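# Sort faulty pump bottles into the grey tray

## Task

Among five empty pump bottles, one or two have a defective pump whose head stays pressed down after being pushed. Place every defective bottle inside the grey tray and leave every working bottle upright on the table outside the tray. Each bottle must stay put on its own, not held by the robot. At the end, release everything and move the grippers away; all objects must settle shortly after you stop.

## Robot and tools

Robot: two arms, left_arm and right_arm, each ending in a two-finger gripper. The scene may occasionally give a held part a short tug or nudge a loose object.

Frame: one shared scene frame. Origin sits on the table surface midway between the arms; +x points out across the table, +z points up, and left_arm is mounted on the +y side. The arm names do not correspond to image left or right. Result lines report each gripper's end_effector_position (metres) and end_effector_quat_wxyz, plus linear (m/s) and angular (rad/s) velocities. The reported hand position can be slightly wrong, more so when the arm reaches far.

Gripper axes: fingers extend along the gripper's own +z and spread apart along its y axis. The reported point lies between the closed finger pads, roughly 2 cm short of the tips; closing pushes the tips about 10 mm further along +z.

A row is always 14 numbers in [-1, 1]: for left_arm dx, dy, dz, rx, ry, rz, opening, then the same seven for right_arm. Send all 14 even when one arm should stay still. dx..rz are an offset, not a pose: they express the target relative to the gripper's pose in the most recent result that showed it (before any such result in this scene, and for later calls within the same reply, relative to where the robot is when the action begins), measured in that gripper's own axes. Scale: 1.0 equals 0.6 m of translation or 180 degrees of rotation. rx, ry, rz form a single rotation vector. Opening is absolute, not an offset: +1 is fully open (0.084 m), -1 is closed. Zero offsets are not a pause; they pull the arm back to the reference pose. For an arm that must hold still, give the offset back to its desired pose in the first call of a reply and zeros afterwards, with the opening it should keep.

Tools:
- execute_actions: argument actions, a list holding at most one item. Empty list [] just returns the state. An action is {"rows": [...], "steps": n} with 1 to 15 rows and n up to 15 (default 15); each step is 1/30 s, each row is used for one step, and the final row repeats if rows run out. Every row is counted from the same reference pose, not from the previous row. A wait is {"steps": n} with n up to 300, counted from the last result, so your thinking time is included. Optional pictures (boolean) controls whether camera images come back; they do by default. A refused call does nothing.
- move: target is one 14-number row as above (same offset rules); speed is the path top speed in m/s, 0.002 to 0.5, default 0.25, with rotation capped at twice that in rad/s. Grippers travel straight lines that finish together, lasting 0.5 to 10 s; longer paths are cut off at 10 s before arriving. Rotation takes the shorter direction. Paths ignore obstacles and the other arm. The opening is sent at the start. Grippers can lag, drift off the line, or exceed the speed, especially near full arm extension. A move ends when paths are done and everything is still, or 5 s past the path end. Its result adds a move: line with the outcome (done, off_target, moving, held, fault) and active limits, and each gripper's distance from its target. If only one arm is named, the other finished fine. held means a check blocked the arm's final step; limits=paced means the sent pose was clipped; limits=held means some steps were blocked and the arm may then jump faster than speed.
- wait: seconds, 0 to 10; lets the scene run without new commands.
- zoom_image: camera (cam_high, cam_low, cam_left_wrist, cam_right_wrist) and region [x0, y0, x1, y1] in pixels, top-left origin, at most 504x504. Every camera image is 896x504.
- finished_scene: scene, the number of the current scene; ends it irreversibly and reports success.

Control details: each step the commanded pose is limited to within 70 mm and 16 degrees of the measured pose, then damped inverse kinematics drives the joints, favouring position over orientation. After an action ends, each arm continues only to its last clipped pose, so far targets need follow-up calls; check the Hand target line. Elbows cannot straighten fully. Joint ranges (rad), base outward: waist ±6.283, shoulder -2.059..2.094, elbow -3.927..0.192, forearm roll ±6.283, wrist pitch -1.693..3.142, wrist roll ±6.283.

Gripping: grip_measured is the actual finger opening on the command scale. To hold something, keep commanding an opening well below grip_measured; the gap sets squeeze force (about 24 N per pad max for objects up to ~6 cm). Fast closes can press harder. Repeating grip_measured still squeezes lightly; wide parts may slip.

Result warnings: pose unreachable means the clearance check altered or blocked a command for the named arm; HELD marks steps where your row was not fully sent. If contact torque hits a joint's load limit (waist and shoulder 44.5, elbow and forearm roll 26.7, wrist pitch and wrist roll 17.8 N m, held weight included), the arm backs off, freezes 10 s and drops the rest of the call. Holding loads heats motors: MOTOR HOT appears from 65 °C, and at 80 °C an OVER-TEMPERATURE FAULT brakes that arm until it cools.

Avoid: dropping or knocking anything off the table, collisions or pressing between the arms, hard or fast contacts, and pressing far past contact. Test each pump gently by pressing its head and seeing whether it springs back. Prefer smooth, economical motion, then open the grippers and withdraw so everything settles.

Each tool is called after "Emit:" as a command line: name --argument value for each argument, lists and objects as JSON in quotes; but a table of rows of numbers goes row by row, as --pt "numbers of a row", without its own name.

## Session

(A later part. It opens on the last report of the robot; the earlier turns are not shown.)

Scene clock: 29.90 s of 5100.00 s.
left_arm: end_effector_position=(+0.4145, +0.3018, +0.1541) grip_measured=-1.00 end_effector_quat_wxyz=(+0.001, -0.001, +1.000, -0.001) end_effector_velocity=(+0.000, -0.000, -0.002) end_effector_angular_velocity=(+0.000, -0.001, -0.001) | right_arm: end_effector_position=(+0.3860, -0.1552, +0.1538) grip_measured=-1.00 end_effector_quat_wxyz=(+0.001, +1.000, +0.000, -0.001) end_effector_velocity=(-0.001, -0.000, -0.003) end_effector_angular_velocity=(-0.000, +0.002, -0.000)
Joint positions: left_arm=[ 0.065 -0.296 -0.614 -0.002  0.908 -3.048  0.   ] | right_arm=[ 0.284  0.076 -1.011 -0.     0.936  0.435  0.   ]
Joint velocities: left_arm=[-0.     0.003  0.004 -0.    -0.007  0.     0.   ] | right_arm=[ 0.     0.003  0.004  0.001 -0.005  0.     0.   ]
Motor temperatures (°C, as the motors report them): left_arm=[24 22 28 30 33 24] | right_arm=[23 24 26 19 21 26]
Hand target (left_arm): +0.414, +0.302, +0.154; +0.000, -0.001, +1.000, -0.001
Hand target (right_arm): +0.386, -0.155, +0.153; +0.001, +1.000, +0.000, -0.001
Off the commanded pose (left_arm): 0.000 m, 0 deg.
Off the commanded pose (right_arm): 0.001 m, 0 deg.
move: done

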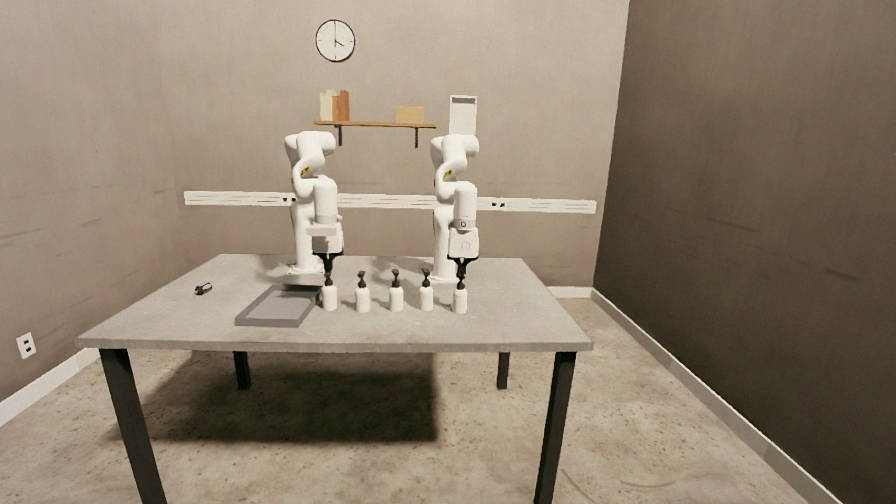

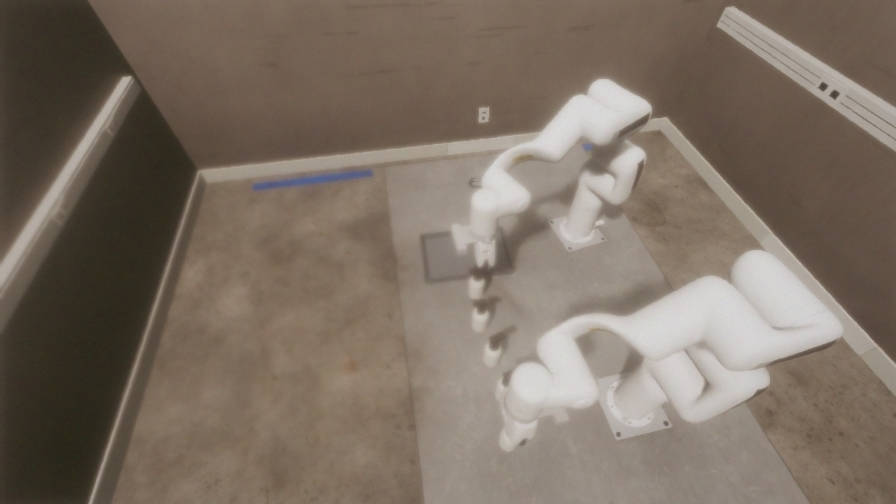

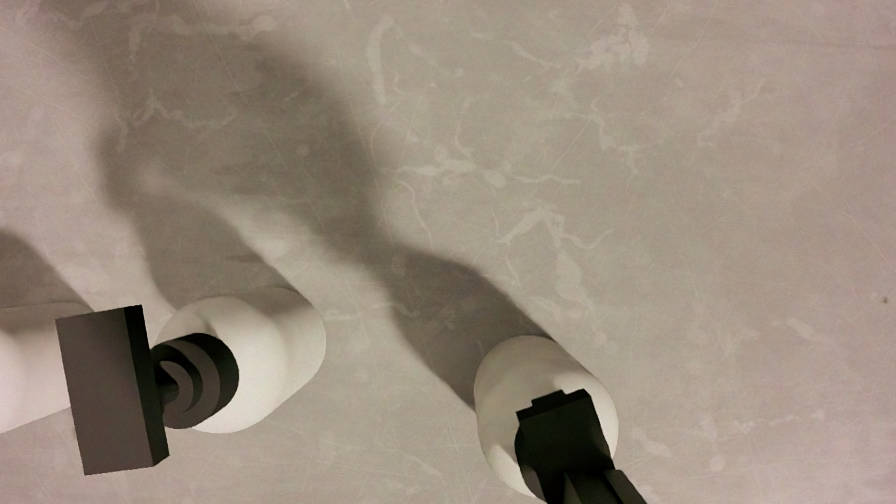

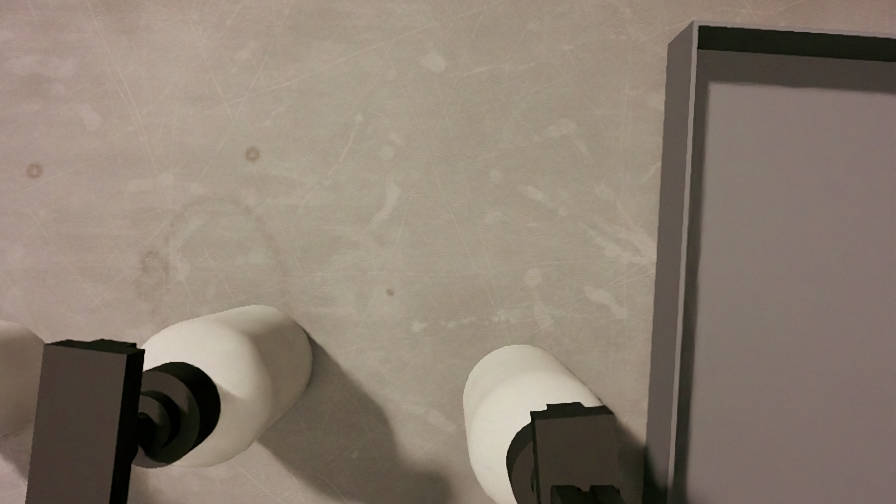

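Emit:
move --target '[0,0,0.011,0,0,0,-1,0,0,0.006,0,0,0,-1]' --speed 0.02

Emit:
zoom_image --camera "cam_high" --region '[290,220,500,330]'

Emit:
move --target '[0,0,-0.045,0,0,0,-1,0,0,-0.045,0,0,0,-1]' --speed 0.08

Emit:
move --target '[0.044,-0.193,0,0,0,0,-1,0.036,-0.195,0,0,0,0,-1]'

Emit:
zoom_image --camera "cam_high" --region '[290,220,500,330]'

Scene clock: 37.37 s of 5100.00 s.
left_arm: end_effector_position=(+0.4145, +0.3018, +0.1478) grip_measured=-1.00 end_effector_quat_wxyz=(+0.001, -0.001, +1.000, -0.001) end_effector_velocity=(+0.001, +0.001, -0.001) end_effector_angular_velocity=(+0.001, -0.003, +0.003) | right_arm: end_effector_position=(+0.3859, -0.1552, +0.1503) grip_measured=-1.00 end_effector_quat_wxyz=(+0.001, +1.000, +0.000, -0.001) end_effector_velocity=(+0.000, +0.000, -0.001) end_effector_angular_velocity=(+0.001, -0.002, +0.000)
Joint positions: left_arm=[ 0.065 -0.284 -0.604 -0.002  0.887 -3.048  0.   ] | right_arm=[ 0.284  0.081 -1.006 -0.     0.927  0.435  0.   ]
Joint velocities: left_arm=[ 0.001  0.002  0.003  0.    -0.008 -0.002  0.   ] | right_arm=[ 0.     0.001  0.001  0.    -0.004 -0.     0.   ]
Motor temperatures (°C, as the motors report them): left_arm=[24 22 28 30 33 24] | right_arm=[23 24 26 19 21 26]
Hand target (left_arm): +0.414, +0.302, +0.148; +0.001, -0.001, +1.000, -0.001
Hand target (right_arm): +0.386, -0.155, +0.150; +0.001, +1.000, +0.000, -0.001
Off the commanded pose (left_arm): 0.000 m, 0 deg.
Off the commanded pose (right_arm): 0.000 m, 0 deg.
After step 90, 3.73 s passed at rest.
move: done

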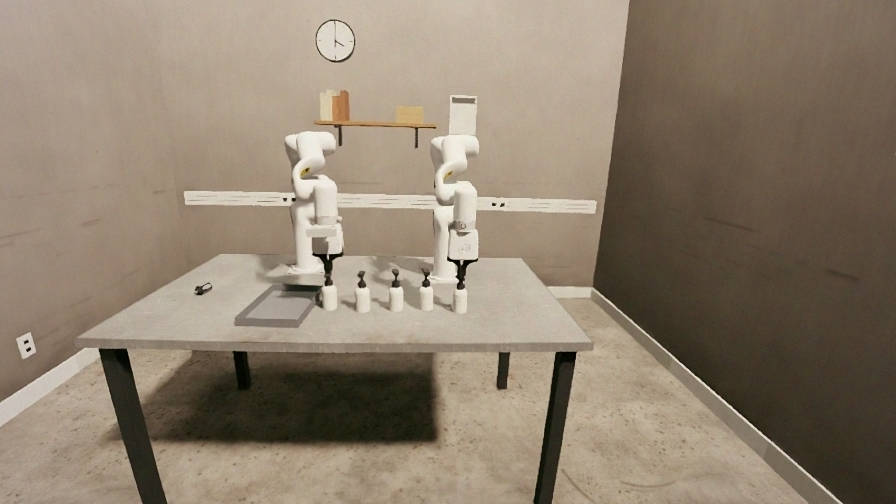

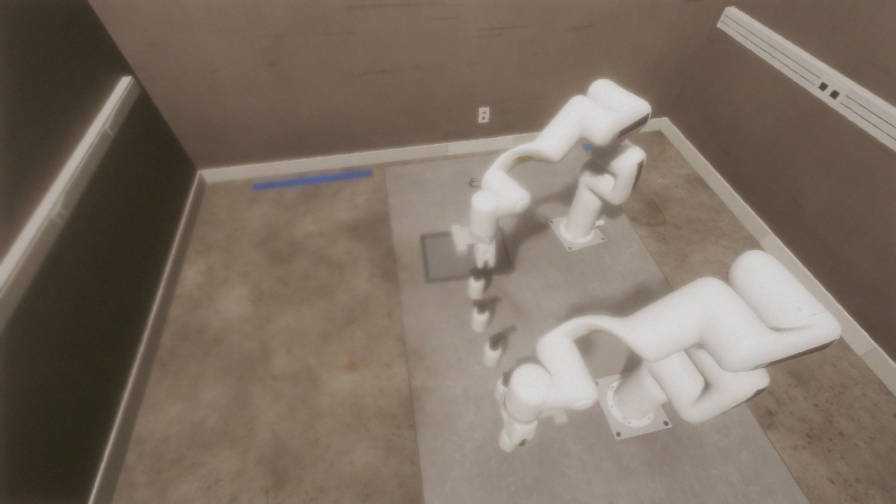

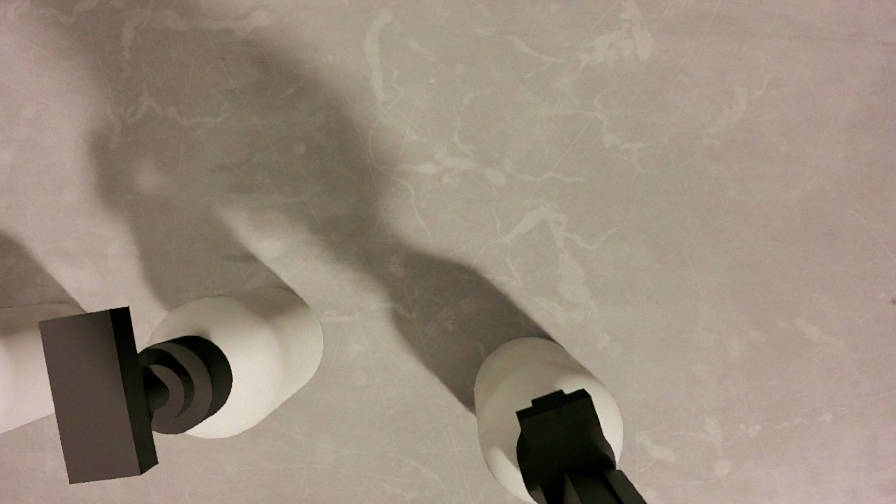

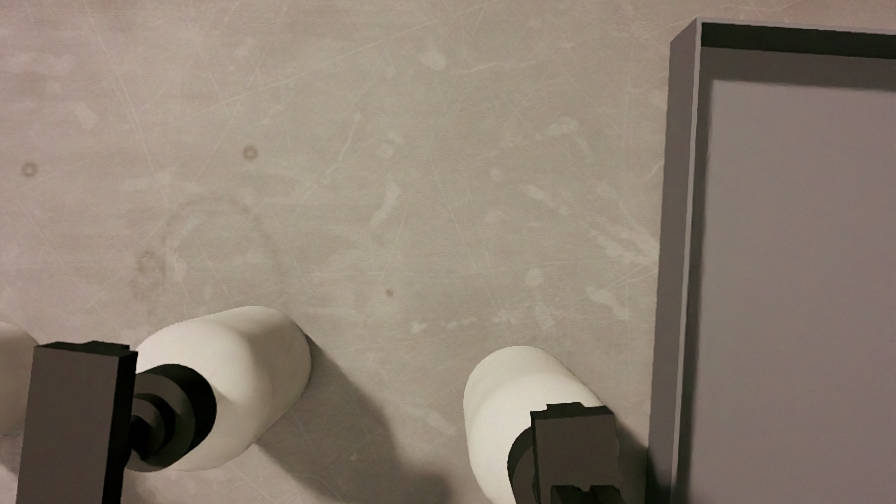

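Region (290, 220, 500, 330) of cam_high's 896x504 image, scaled by 2.400, with more detail than that image has; it fills the top 264 rows of this view, and the rest is white.

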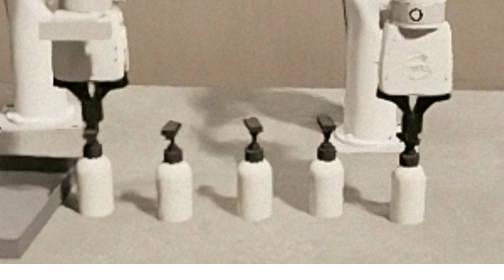

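Scene clock: 38.23 s of 5100.00 s.
left_arm: end_effector_position=(+0.4143, +0.3019, +0.1743) grip_measured=-1.00 end_effector_quat_wxyz=(+0.000, -0.001, +1.000, -0.001) end_effector_velocity=(-0.000, -0.000, +0.003) end_effector_angular_velocity=(-0.000, +0.001, -0.002) | right_arm: end_effector_position=(+0.3859, -0.1553, +0.1768) grip_measured=-1.00 end_effector_quat_wxyz=(+0.001, +1.000, +0.000, -0.001) end_effector_velocity=(+0.001, +0.000, +0.004) end_effector_angular_velocity=(+0.001, -0.003, +0.001)
Joint positions: left_arm=[ 0.066 -0.328 -0.648 -0.001  0.975 -3.048  0.   ] | right_arm=[ 0.284  0.046 -1.045 -0.001  1.001  0.435  0.   ]
Joint velocities: left_arm=[-0.    -0.004 -0.005 -0.001  0.009  0.002  0.   ] | right_arm=[ 0.    -0.003 -0.006 -0.001  0.007 -0.     0.   ]
Motor temperatures (°C, as the motors report them): left_arm=[24 22 28 30 33 24] | right_arm=[23 24 26 19 21 26]
Hand target (left_arm): +0.414, +0.302, +0.175; +0.001, -0.001, +1.000, -0.001
Hand target (right_arm): +0.386, -0.155, +0.177; +0.001, +1.000, +0.000, -0.001
Off the commanded pose (left_arm): 0.000 m, 0 deg.
Off the commanded pose (right_arm): 0.001 m, 0 deg.
move: done

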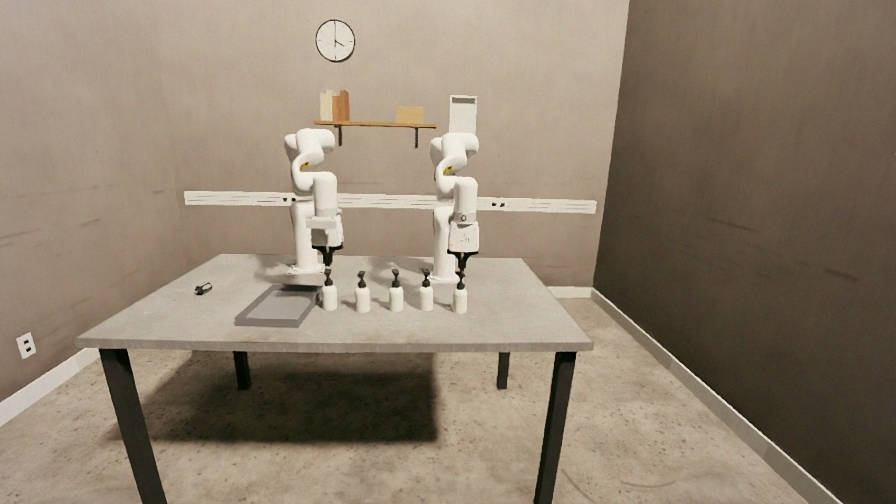

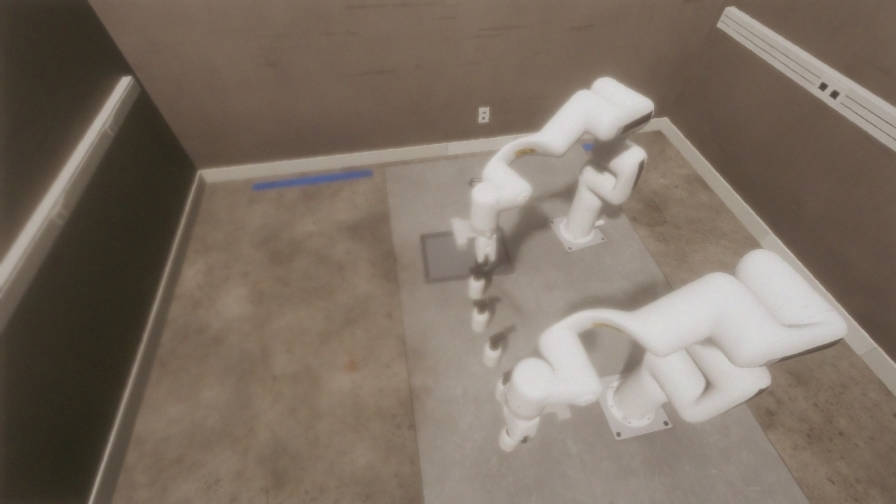

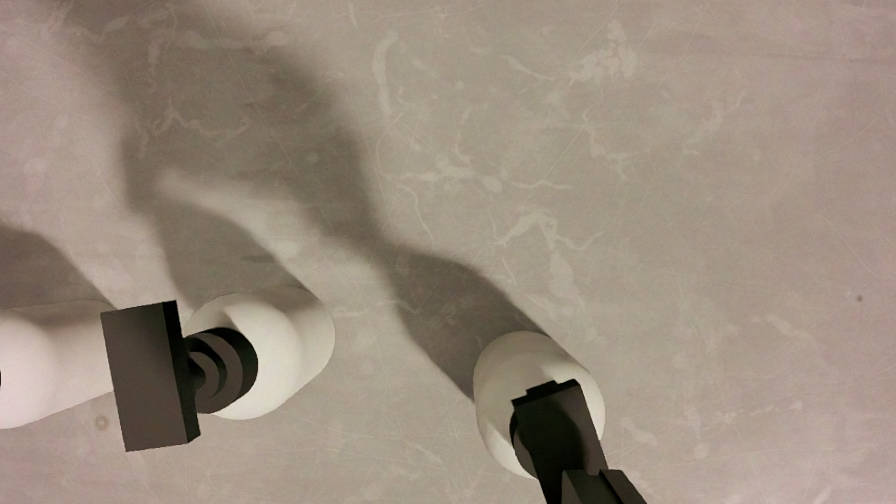

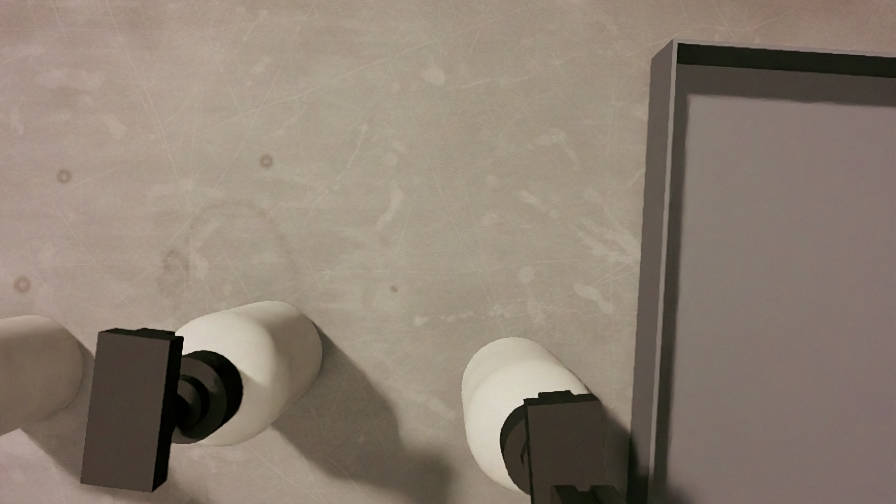

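Scene clock: 39.37 s of 5100.00 s.
left_arm: end_effector_position=(+0.3880, +0.1866, +0.1745) grip_measured=-1.00 end_effector_quat_wxyz=(+0.001, -0.001, +1.000, -0.000) end_effector_velocity=(-0.000, -0.003, -0.000) end_effector_angular_velocity=(+0.002, +0.001, -0.001) | right_arm: end_effector_position=(+0.4074, -0.0386, +0.1769) grip_measured=-1.00 end_effector_quat_wxyz=(+0.000, +1.000, +0.000, -0.001) end_effector_velocity=(+0.001, +0.003, +0.000) end_effector_angular_velocity=(-0.002, +0.003, +0.001)
Joint positions: left_arm=[-0.267 -0.397 -0.59  -0.001  0.985 -3.381  0.   ] | right_arm=[ 0.46   0.301 -1.377  0.     1.078  0.612  0.   ]
Joint velocities: left_arm=[-0.009  0.002 -0.001  0.003  0.    -0.01   0.   ] | right_arm=[ 0.003  0.01  -0.016 -0.     0.01   0.003  0.   ]
Motor temperatures (°C, as the motors report them): left_arm=[24 22 28 30 33 24] | right_arm=[23 24 26 19 21 26]
Hand target (left_arm): +0.388, +0.186, +0.174; +0.001, -0.001, +1.000, -0.000
Hand target (right_arm): +0.407, -0.038, +0.177; +0.001, +1.000, +0.000, -0.001
Off the commanded pose (left_arm): 0.001 m, 0 deg.
Off the commanded pose (right_arm): 0.000 m, 0 deg.
move: done

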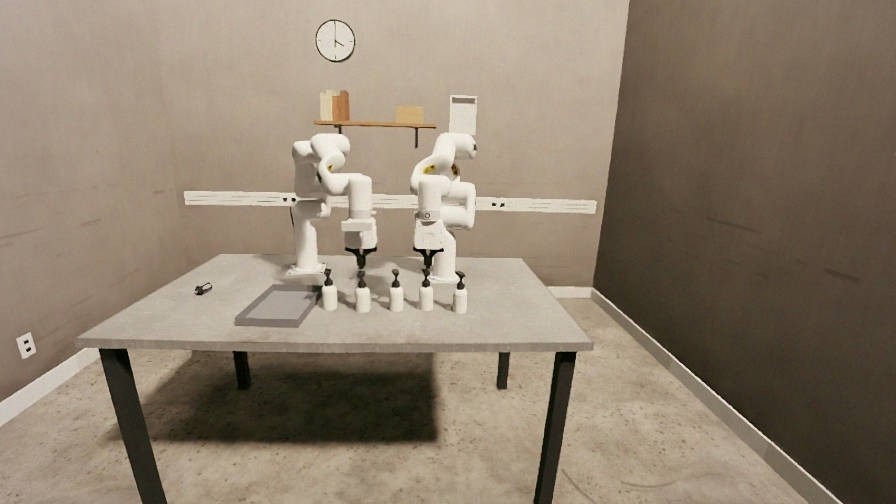

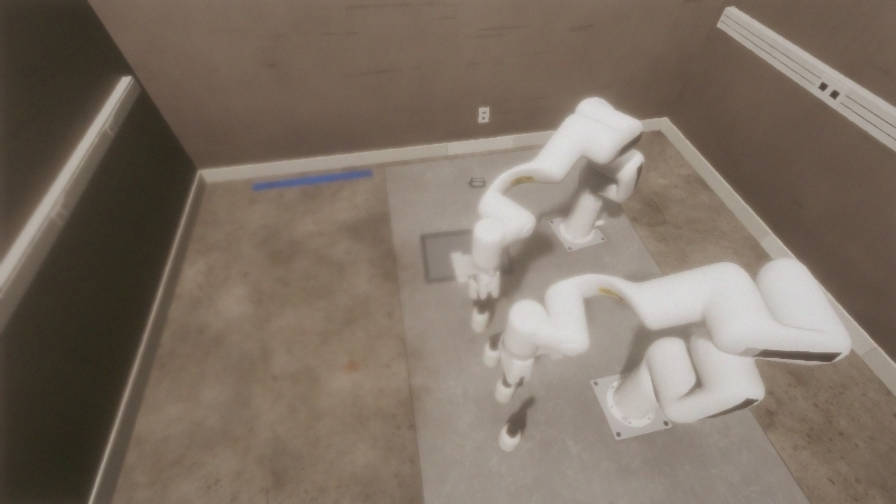

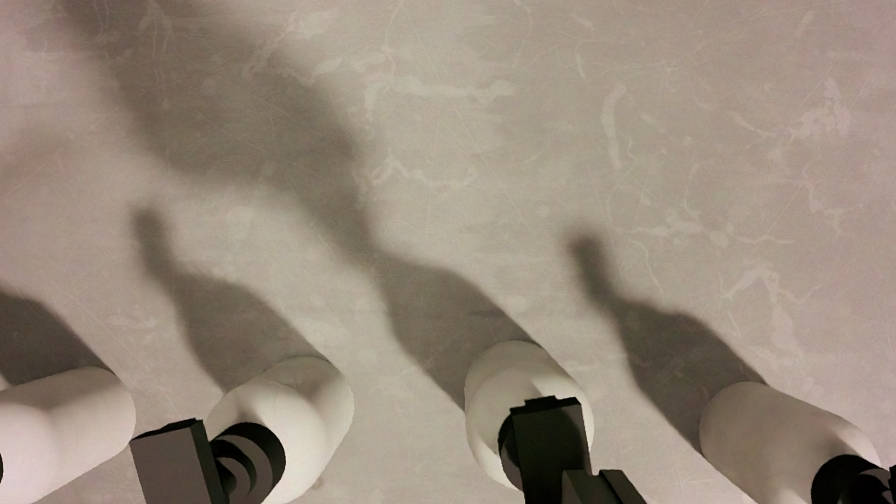

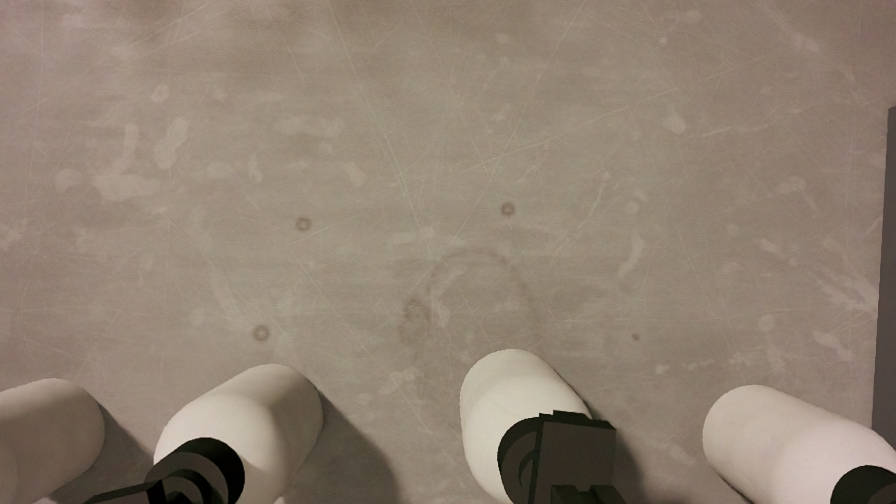

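Region (290, 220, 500, 330) of cam_high's 896x504 image, scaled by 2.400, with more detail than that image has; it fills the top 264 rows of this view, and the rest is white.

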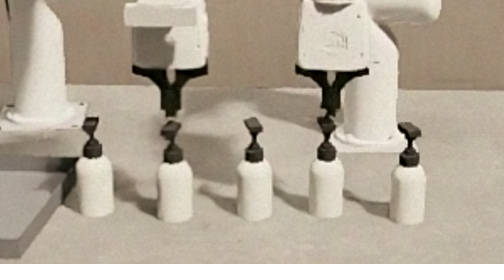

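Emit:
move --target '[0,-0.007,0.045,0,0,0,-1,0,0,0.045,0,0,0,-1]' --speed 0.035

Emit:
move --target '[0,0,-0.045,0,0,0,-1,0,0,-0.045,0,0,0,-1]' --speed 0.08

Emit:
move --target '[-0.014,-0.17,0,0,0,0,-1,-0.03,0.195,0,0,0,0,-1]'

Emit:
zoom_image --camera "cam_high" --region '[290,220,500,330]'

Scene clock: 47.40 s of 5100.00 s.
left_arm: end_effector_position=(+0.3881, +0.1824, +0.1477) grip_measured=-1.00 end_effector_quat_wxyz=(+0.001, -0.001, +1.000, -0.000) end_effector_velocity=(+0.001, -0.000, -0.002) end_effector_angular_velocity=(-0.000, -0.001, +0.001) | right_arm: end_effector_position=(+0.4073, -0.0385, +0.1503) grip_measured=-1.00 end_effector_quat_wxyz=(+0.000, +1.000, +0.000, -0.001) end_effector_velocity=(-0.000, -0.000, -0.003) end_effector_angular_velocity=(-0.002, +0.001, +0.001)
Joint positions: left_arm=[-0.279 -0.349 -0.547 -0.001  0.894 -3.393  0.   ] | right_arm=[ 0.461  0.329 -1.337  0.     1.01   0.612  0.   ]
Joint velocities: left_arm=[-0.001  0.005  0.002 -0.    -0.009 -0.002  0.   ] | right_arm=[ 0.     0.002  0.004 -0.001 -0.005 -0.     0.   ]
Motor temperatures (°C, as the motors report them): left_arm=[24 22 29 30 33 24] | right_arm=[23 24 26 19 21 26]
Hand target (left_arm): +0.388, +0.182, +0.147; +0.001, -0.001, +1.000, -0.000
Hand target (right_arm): +0.407, -0.039, +0.150; +0.000, +1.000, +0.000, -0.001
Off the commanded pose (left_arm): 0.000 m, 0 deg.
Off the commanded pose (right_arm): 0.000 m, 0 deg.
After step 90, 3.90 s passed at rest.
move: done

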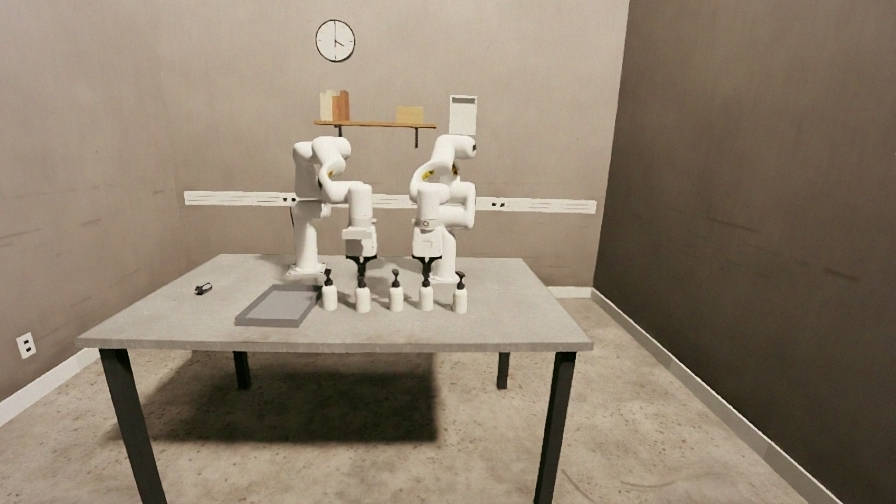

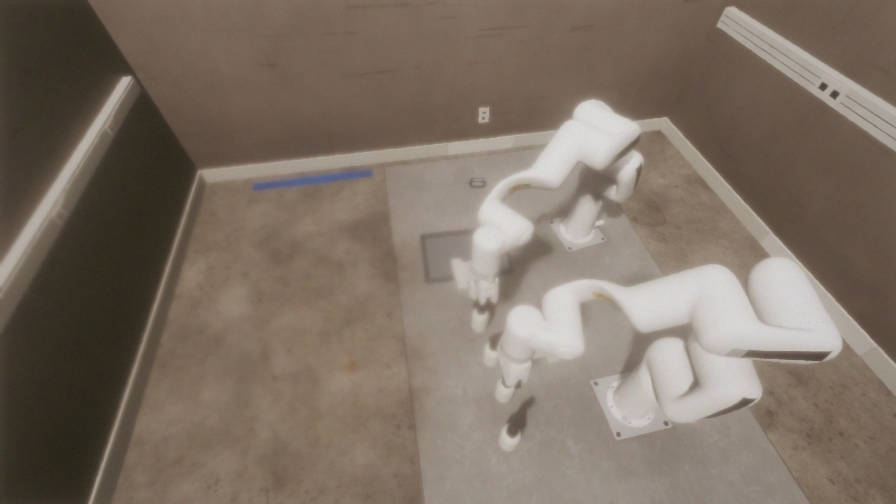

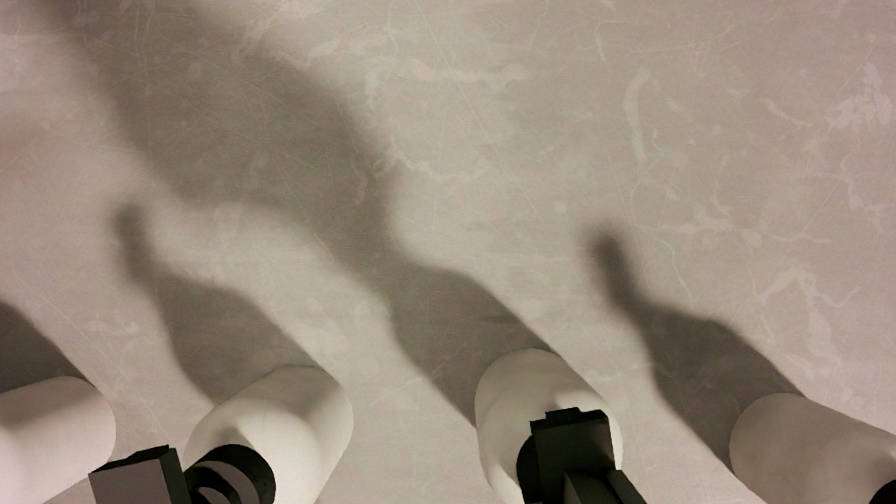

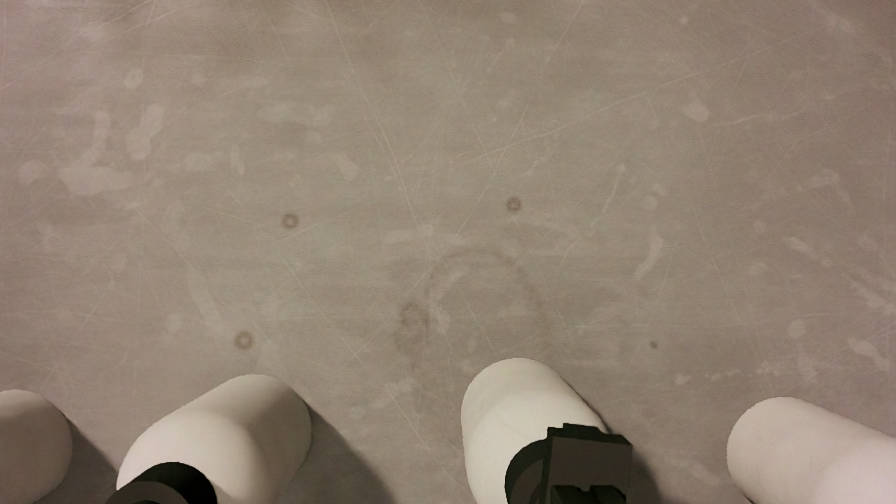

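Scene clock: 48.27 s of 5100.00 s.
left_arm: end_effector_position=(+0.3879, +0.1825, +0.1744) grip_measured=-1.00 end_effector_quat_wxyz=(+0.000, -0.001, +1.000, -0.000) end_effector_velocity=(-0.000, -0.000, +0.003) end_effector_angular_velocity=(+0.000, -0.000, -0.002) | right_arm: end_effector_position=(+0.4073, -0.0386, +0.1767) grip_measured=-1.00 end_effector_quat_wxyz=(+0.000, +1.000, +0.000, -0.001) end_effector_velocity=(+0.000, +0.000, +0.002) end_effector_angular_velocity=(+0.000, -0.001, +0.000)
Joint positions: left_arm=[-0.279 -0.393 -0.593 -0.001  0.985 -3.393  0.   ] | right_arm=[ 0.46   0.301 -1.377  0.     1.078  0.612  0.   ]
Joint velocities: left_arm=[-0.001 -0.004 -0.005  0.     0.009  0.001  0.   ] | right_arm=[ 0.    -0.001 -0.005 -0.     0.006 -0.     0.   ]
Motor temperatures (°C, as the motors report them): left_arm=[24 22 29 30 33 24] | right_arm=[23 24 26 19 21 26]
Hand target (left_arm): +0.388, +0.182, +0.175; +0.001, -0.001, +1.000, -0.000
Hand target (right_arm): +0.407, -0.039, +0.177; +0.000, +1.000, +0.000, -0.001
Off the commanded pose (left_arm): 0.000 m, 0 deg.
Off the commanded pose (right_arm): 0.001 m, 0 deg.
move: done

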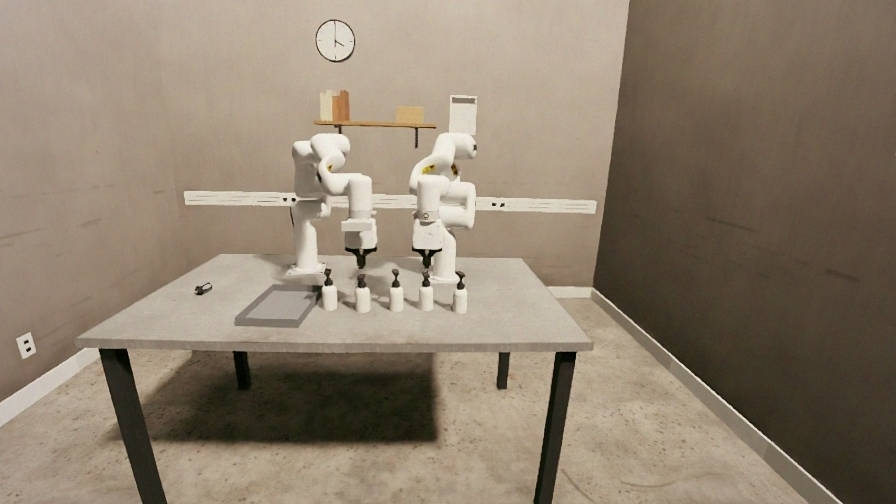

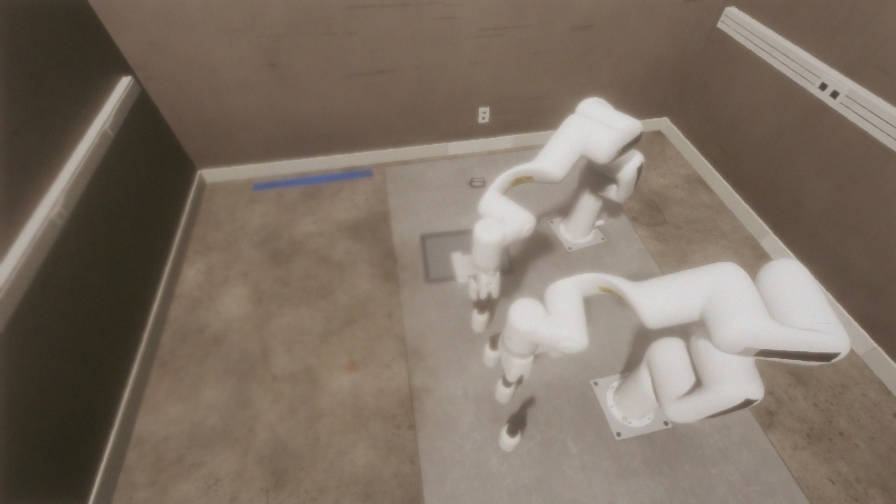

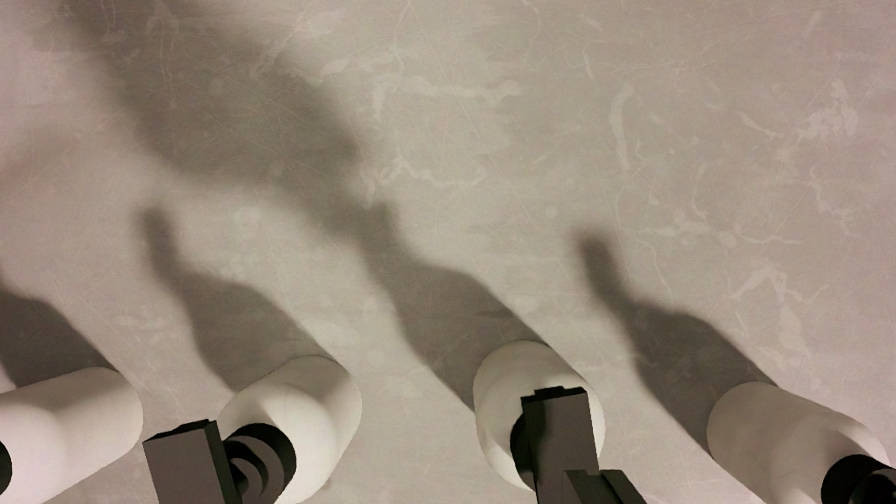

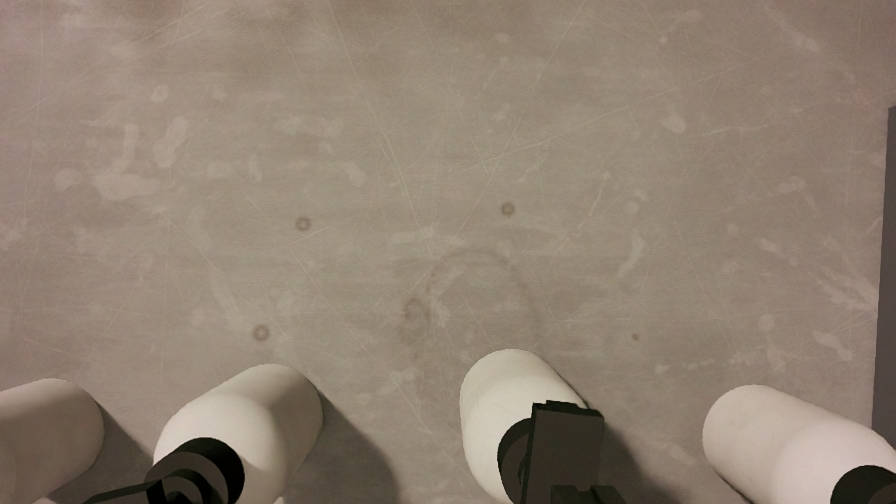

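Scene clock: 49.40 s of 5100.00 s.
left_arm: end_effector_position=(+0.3964, +0.0809, +0.1747) grip_measured=-1.00 end_effector_quat_wxyz=(+0.001, -0.001, +1.000, -0.000) end_effector_velocity=(+0.000, -0.002, -0.001) end_effector_angular_velocity=(+0.002, +0.002, -0.002) | right_arm: end_effector_position=(+0.3893, -0.1553, +0.1766) grip_measured=-1.00 end_effector_quat_wxyz=(+0.001, +1.000, +0.000, -0.001) end_effector_velocity=(-0.001, -0.003, +0.000) end_effector_angular_velocity=(+0.001, -0.000, -0.000)
Joint positions: left_arm=[-0.528 -0.227 -0.741  0.     0.967 -3.643  0.   ] | right_arm=[ 0.281  0.057 -1.057 -0.001  1.003  0.432  0.   ]
Joint velocities: left_arm=[-0.004  0.008 -0.005  0.001  0.    -0.002  0.   ] | right_arm=[-0.005 -0.007  0.008  0.001 -0.002 -0.005  0.   ]
Motor temperatures (°C, as the motors report them): left_arm=[24 22 29 30 33 24] | right_arm=[23 24 26 19 21 26]
Hand target (left_arm): +0.396, +0.081, +0.175; +0.001, -0.001, +1.000, -0.000
Hand target (right_arm): +0.389, -0.156, +0.177; +0.001, +1.000, +0.000, -0.001
Off the commanded pose (left_arm): 0.000 m, 0 deg.
Off the commanded pose (right_arm): 0.000 m, 0 deg.
move: done

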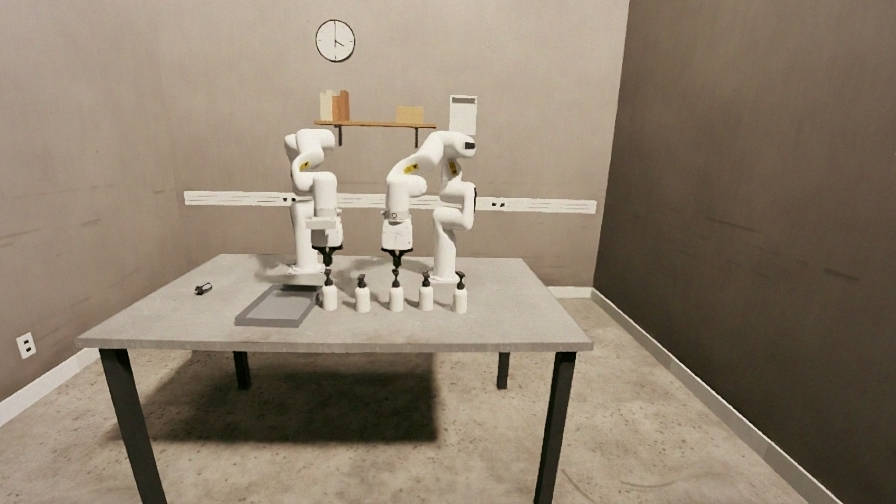

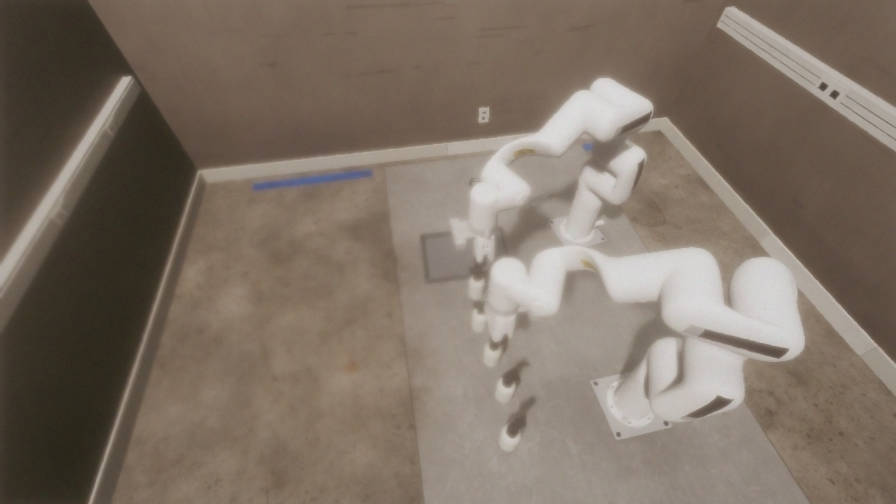

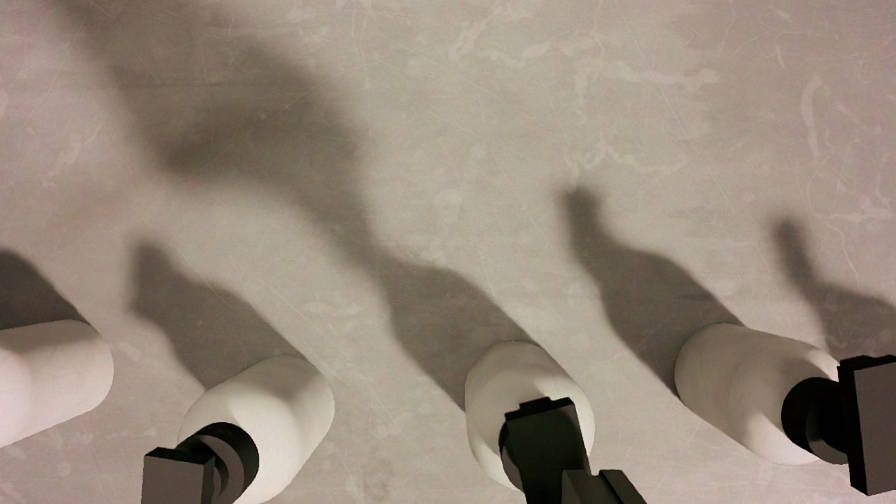

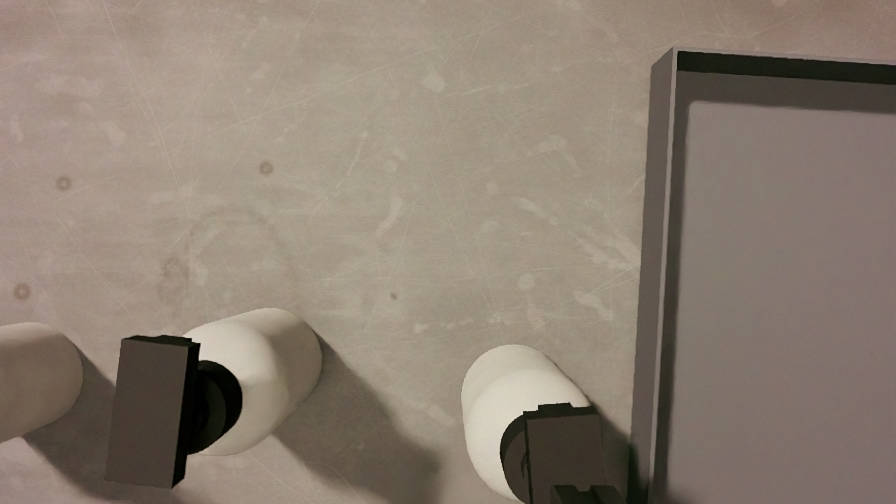

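Region (290, 220, 500, 330) of cam_high's 896x504 image, scaled by 2.400, with more detail than that image has; it fills the top 264 rows of this view, and the rest is white.

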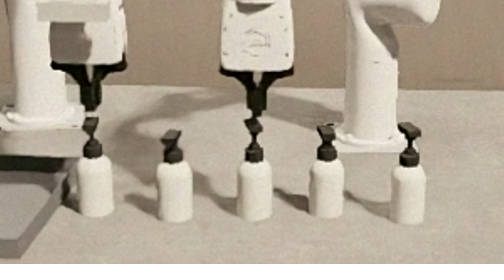

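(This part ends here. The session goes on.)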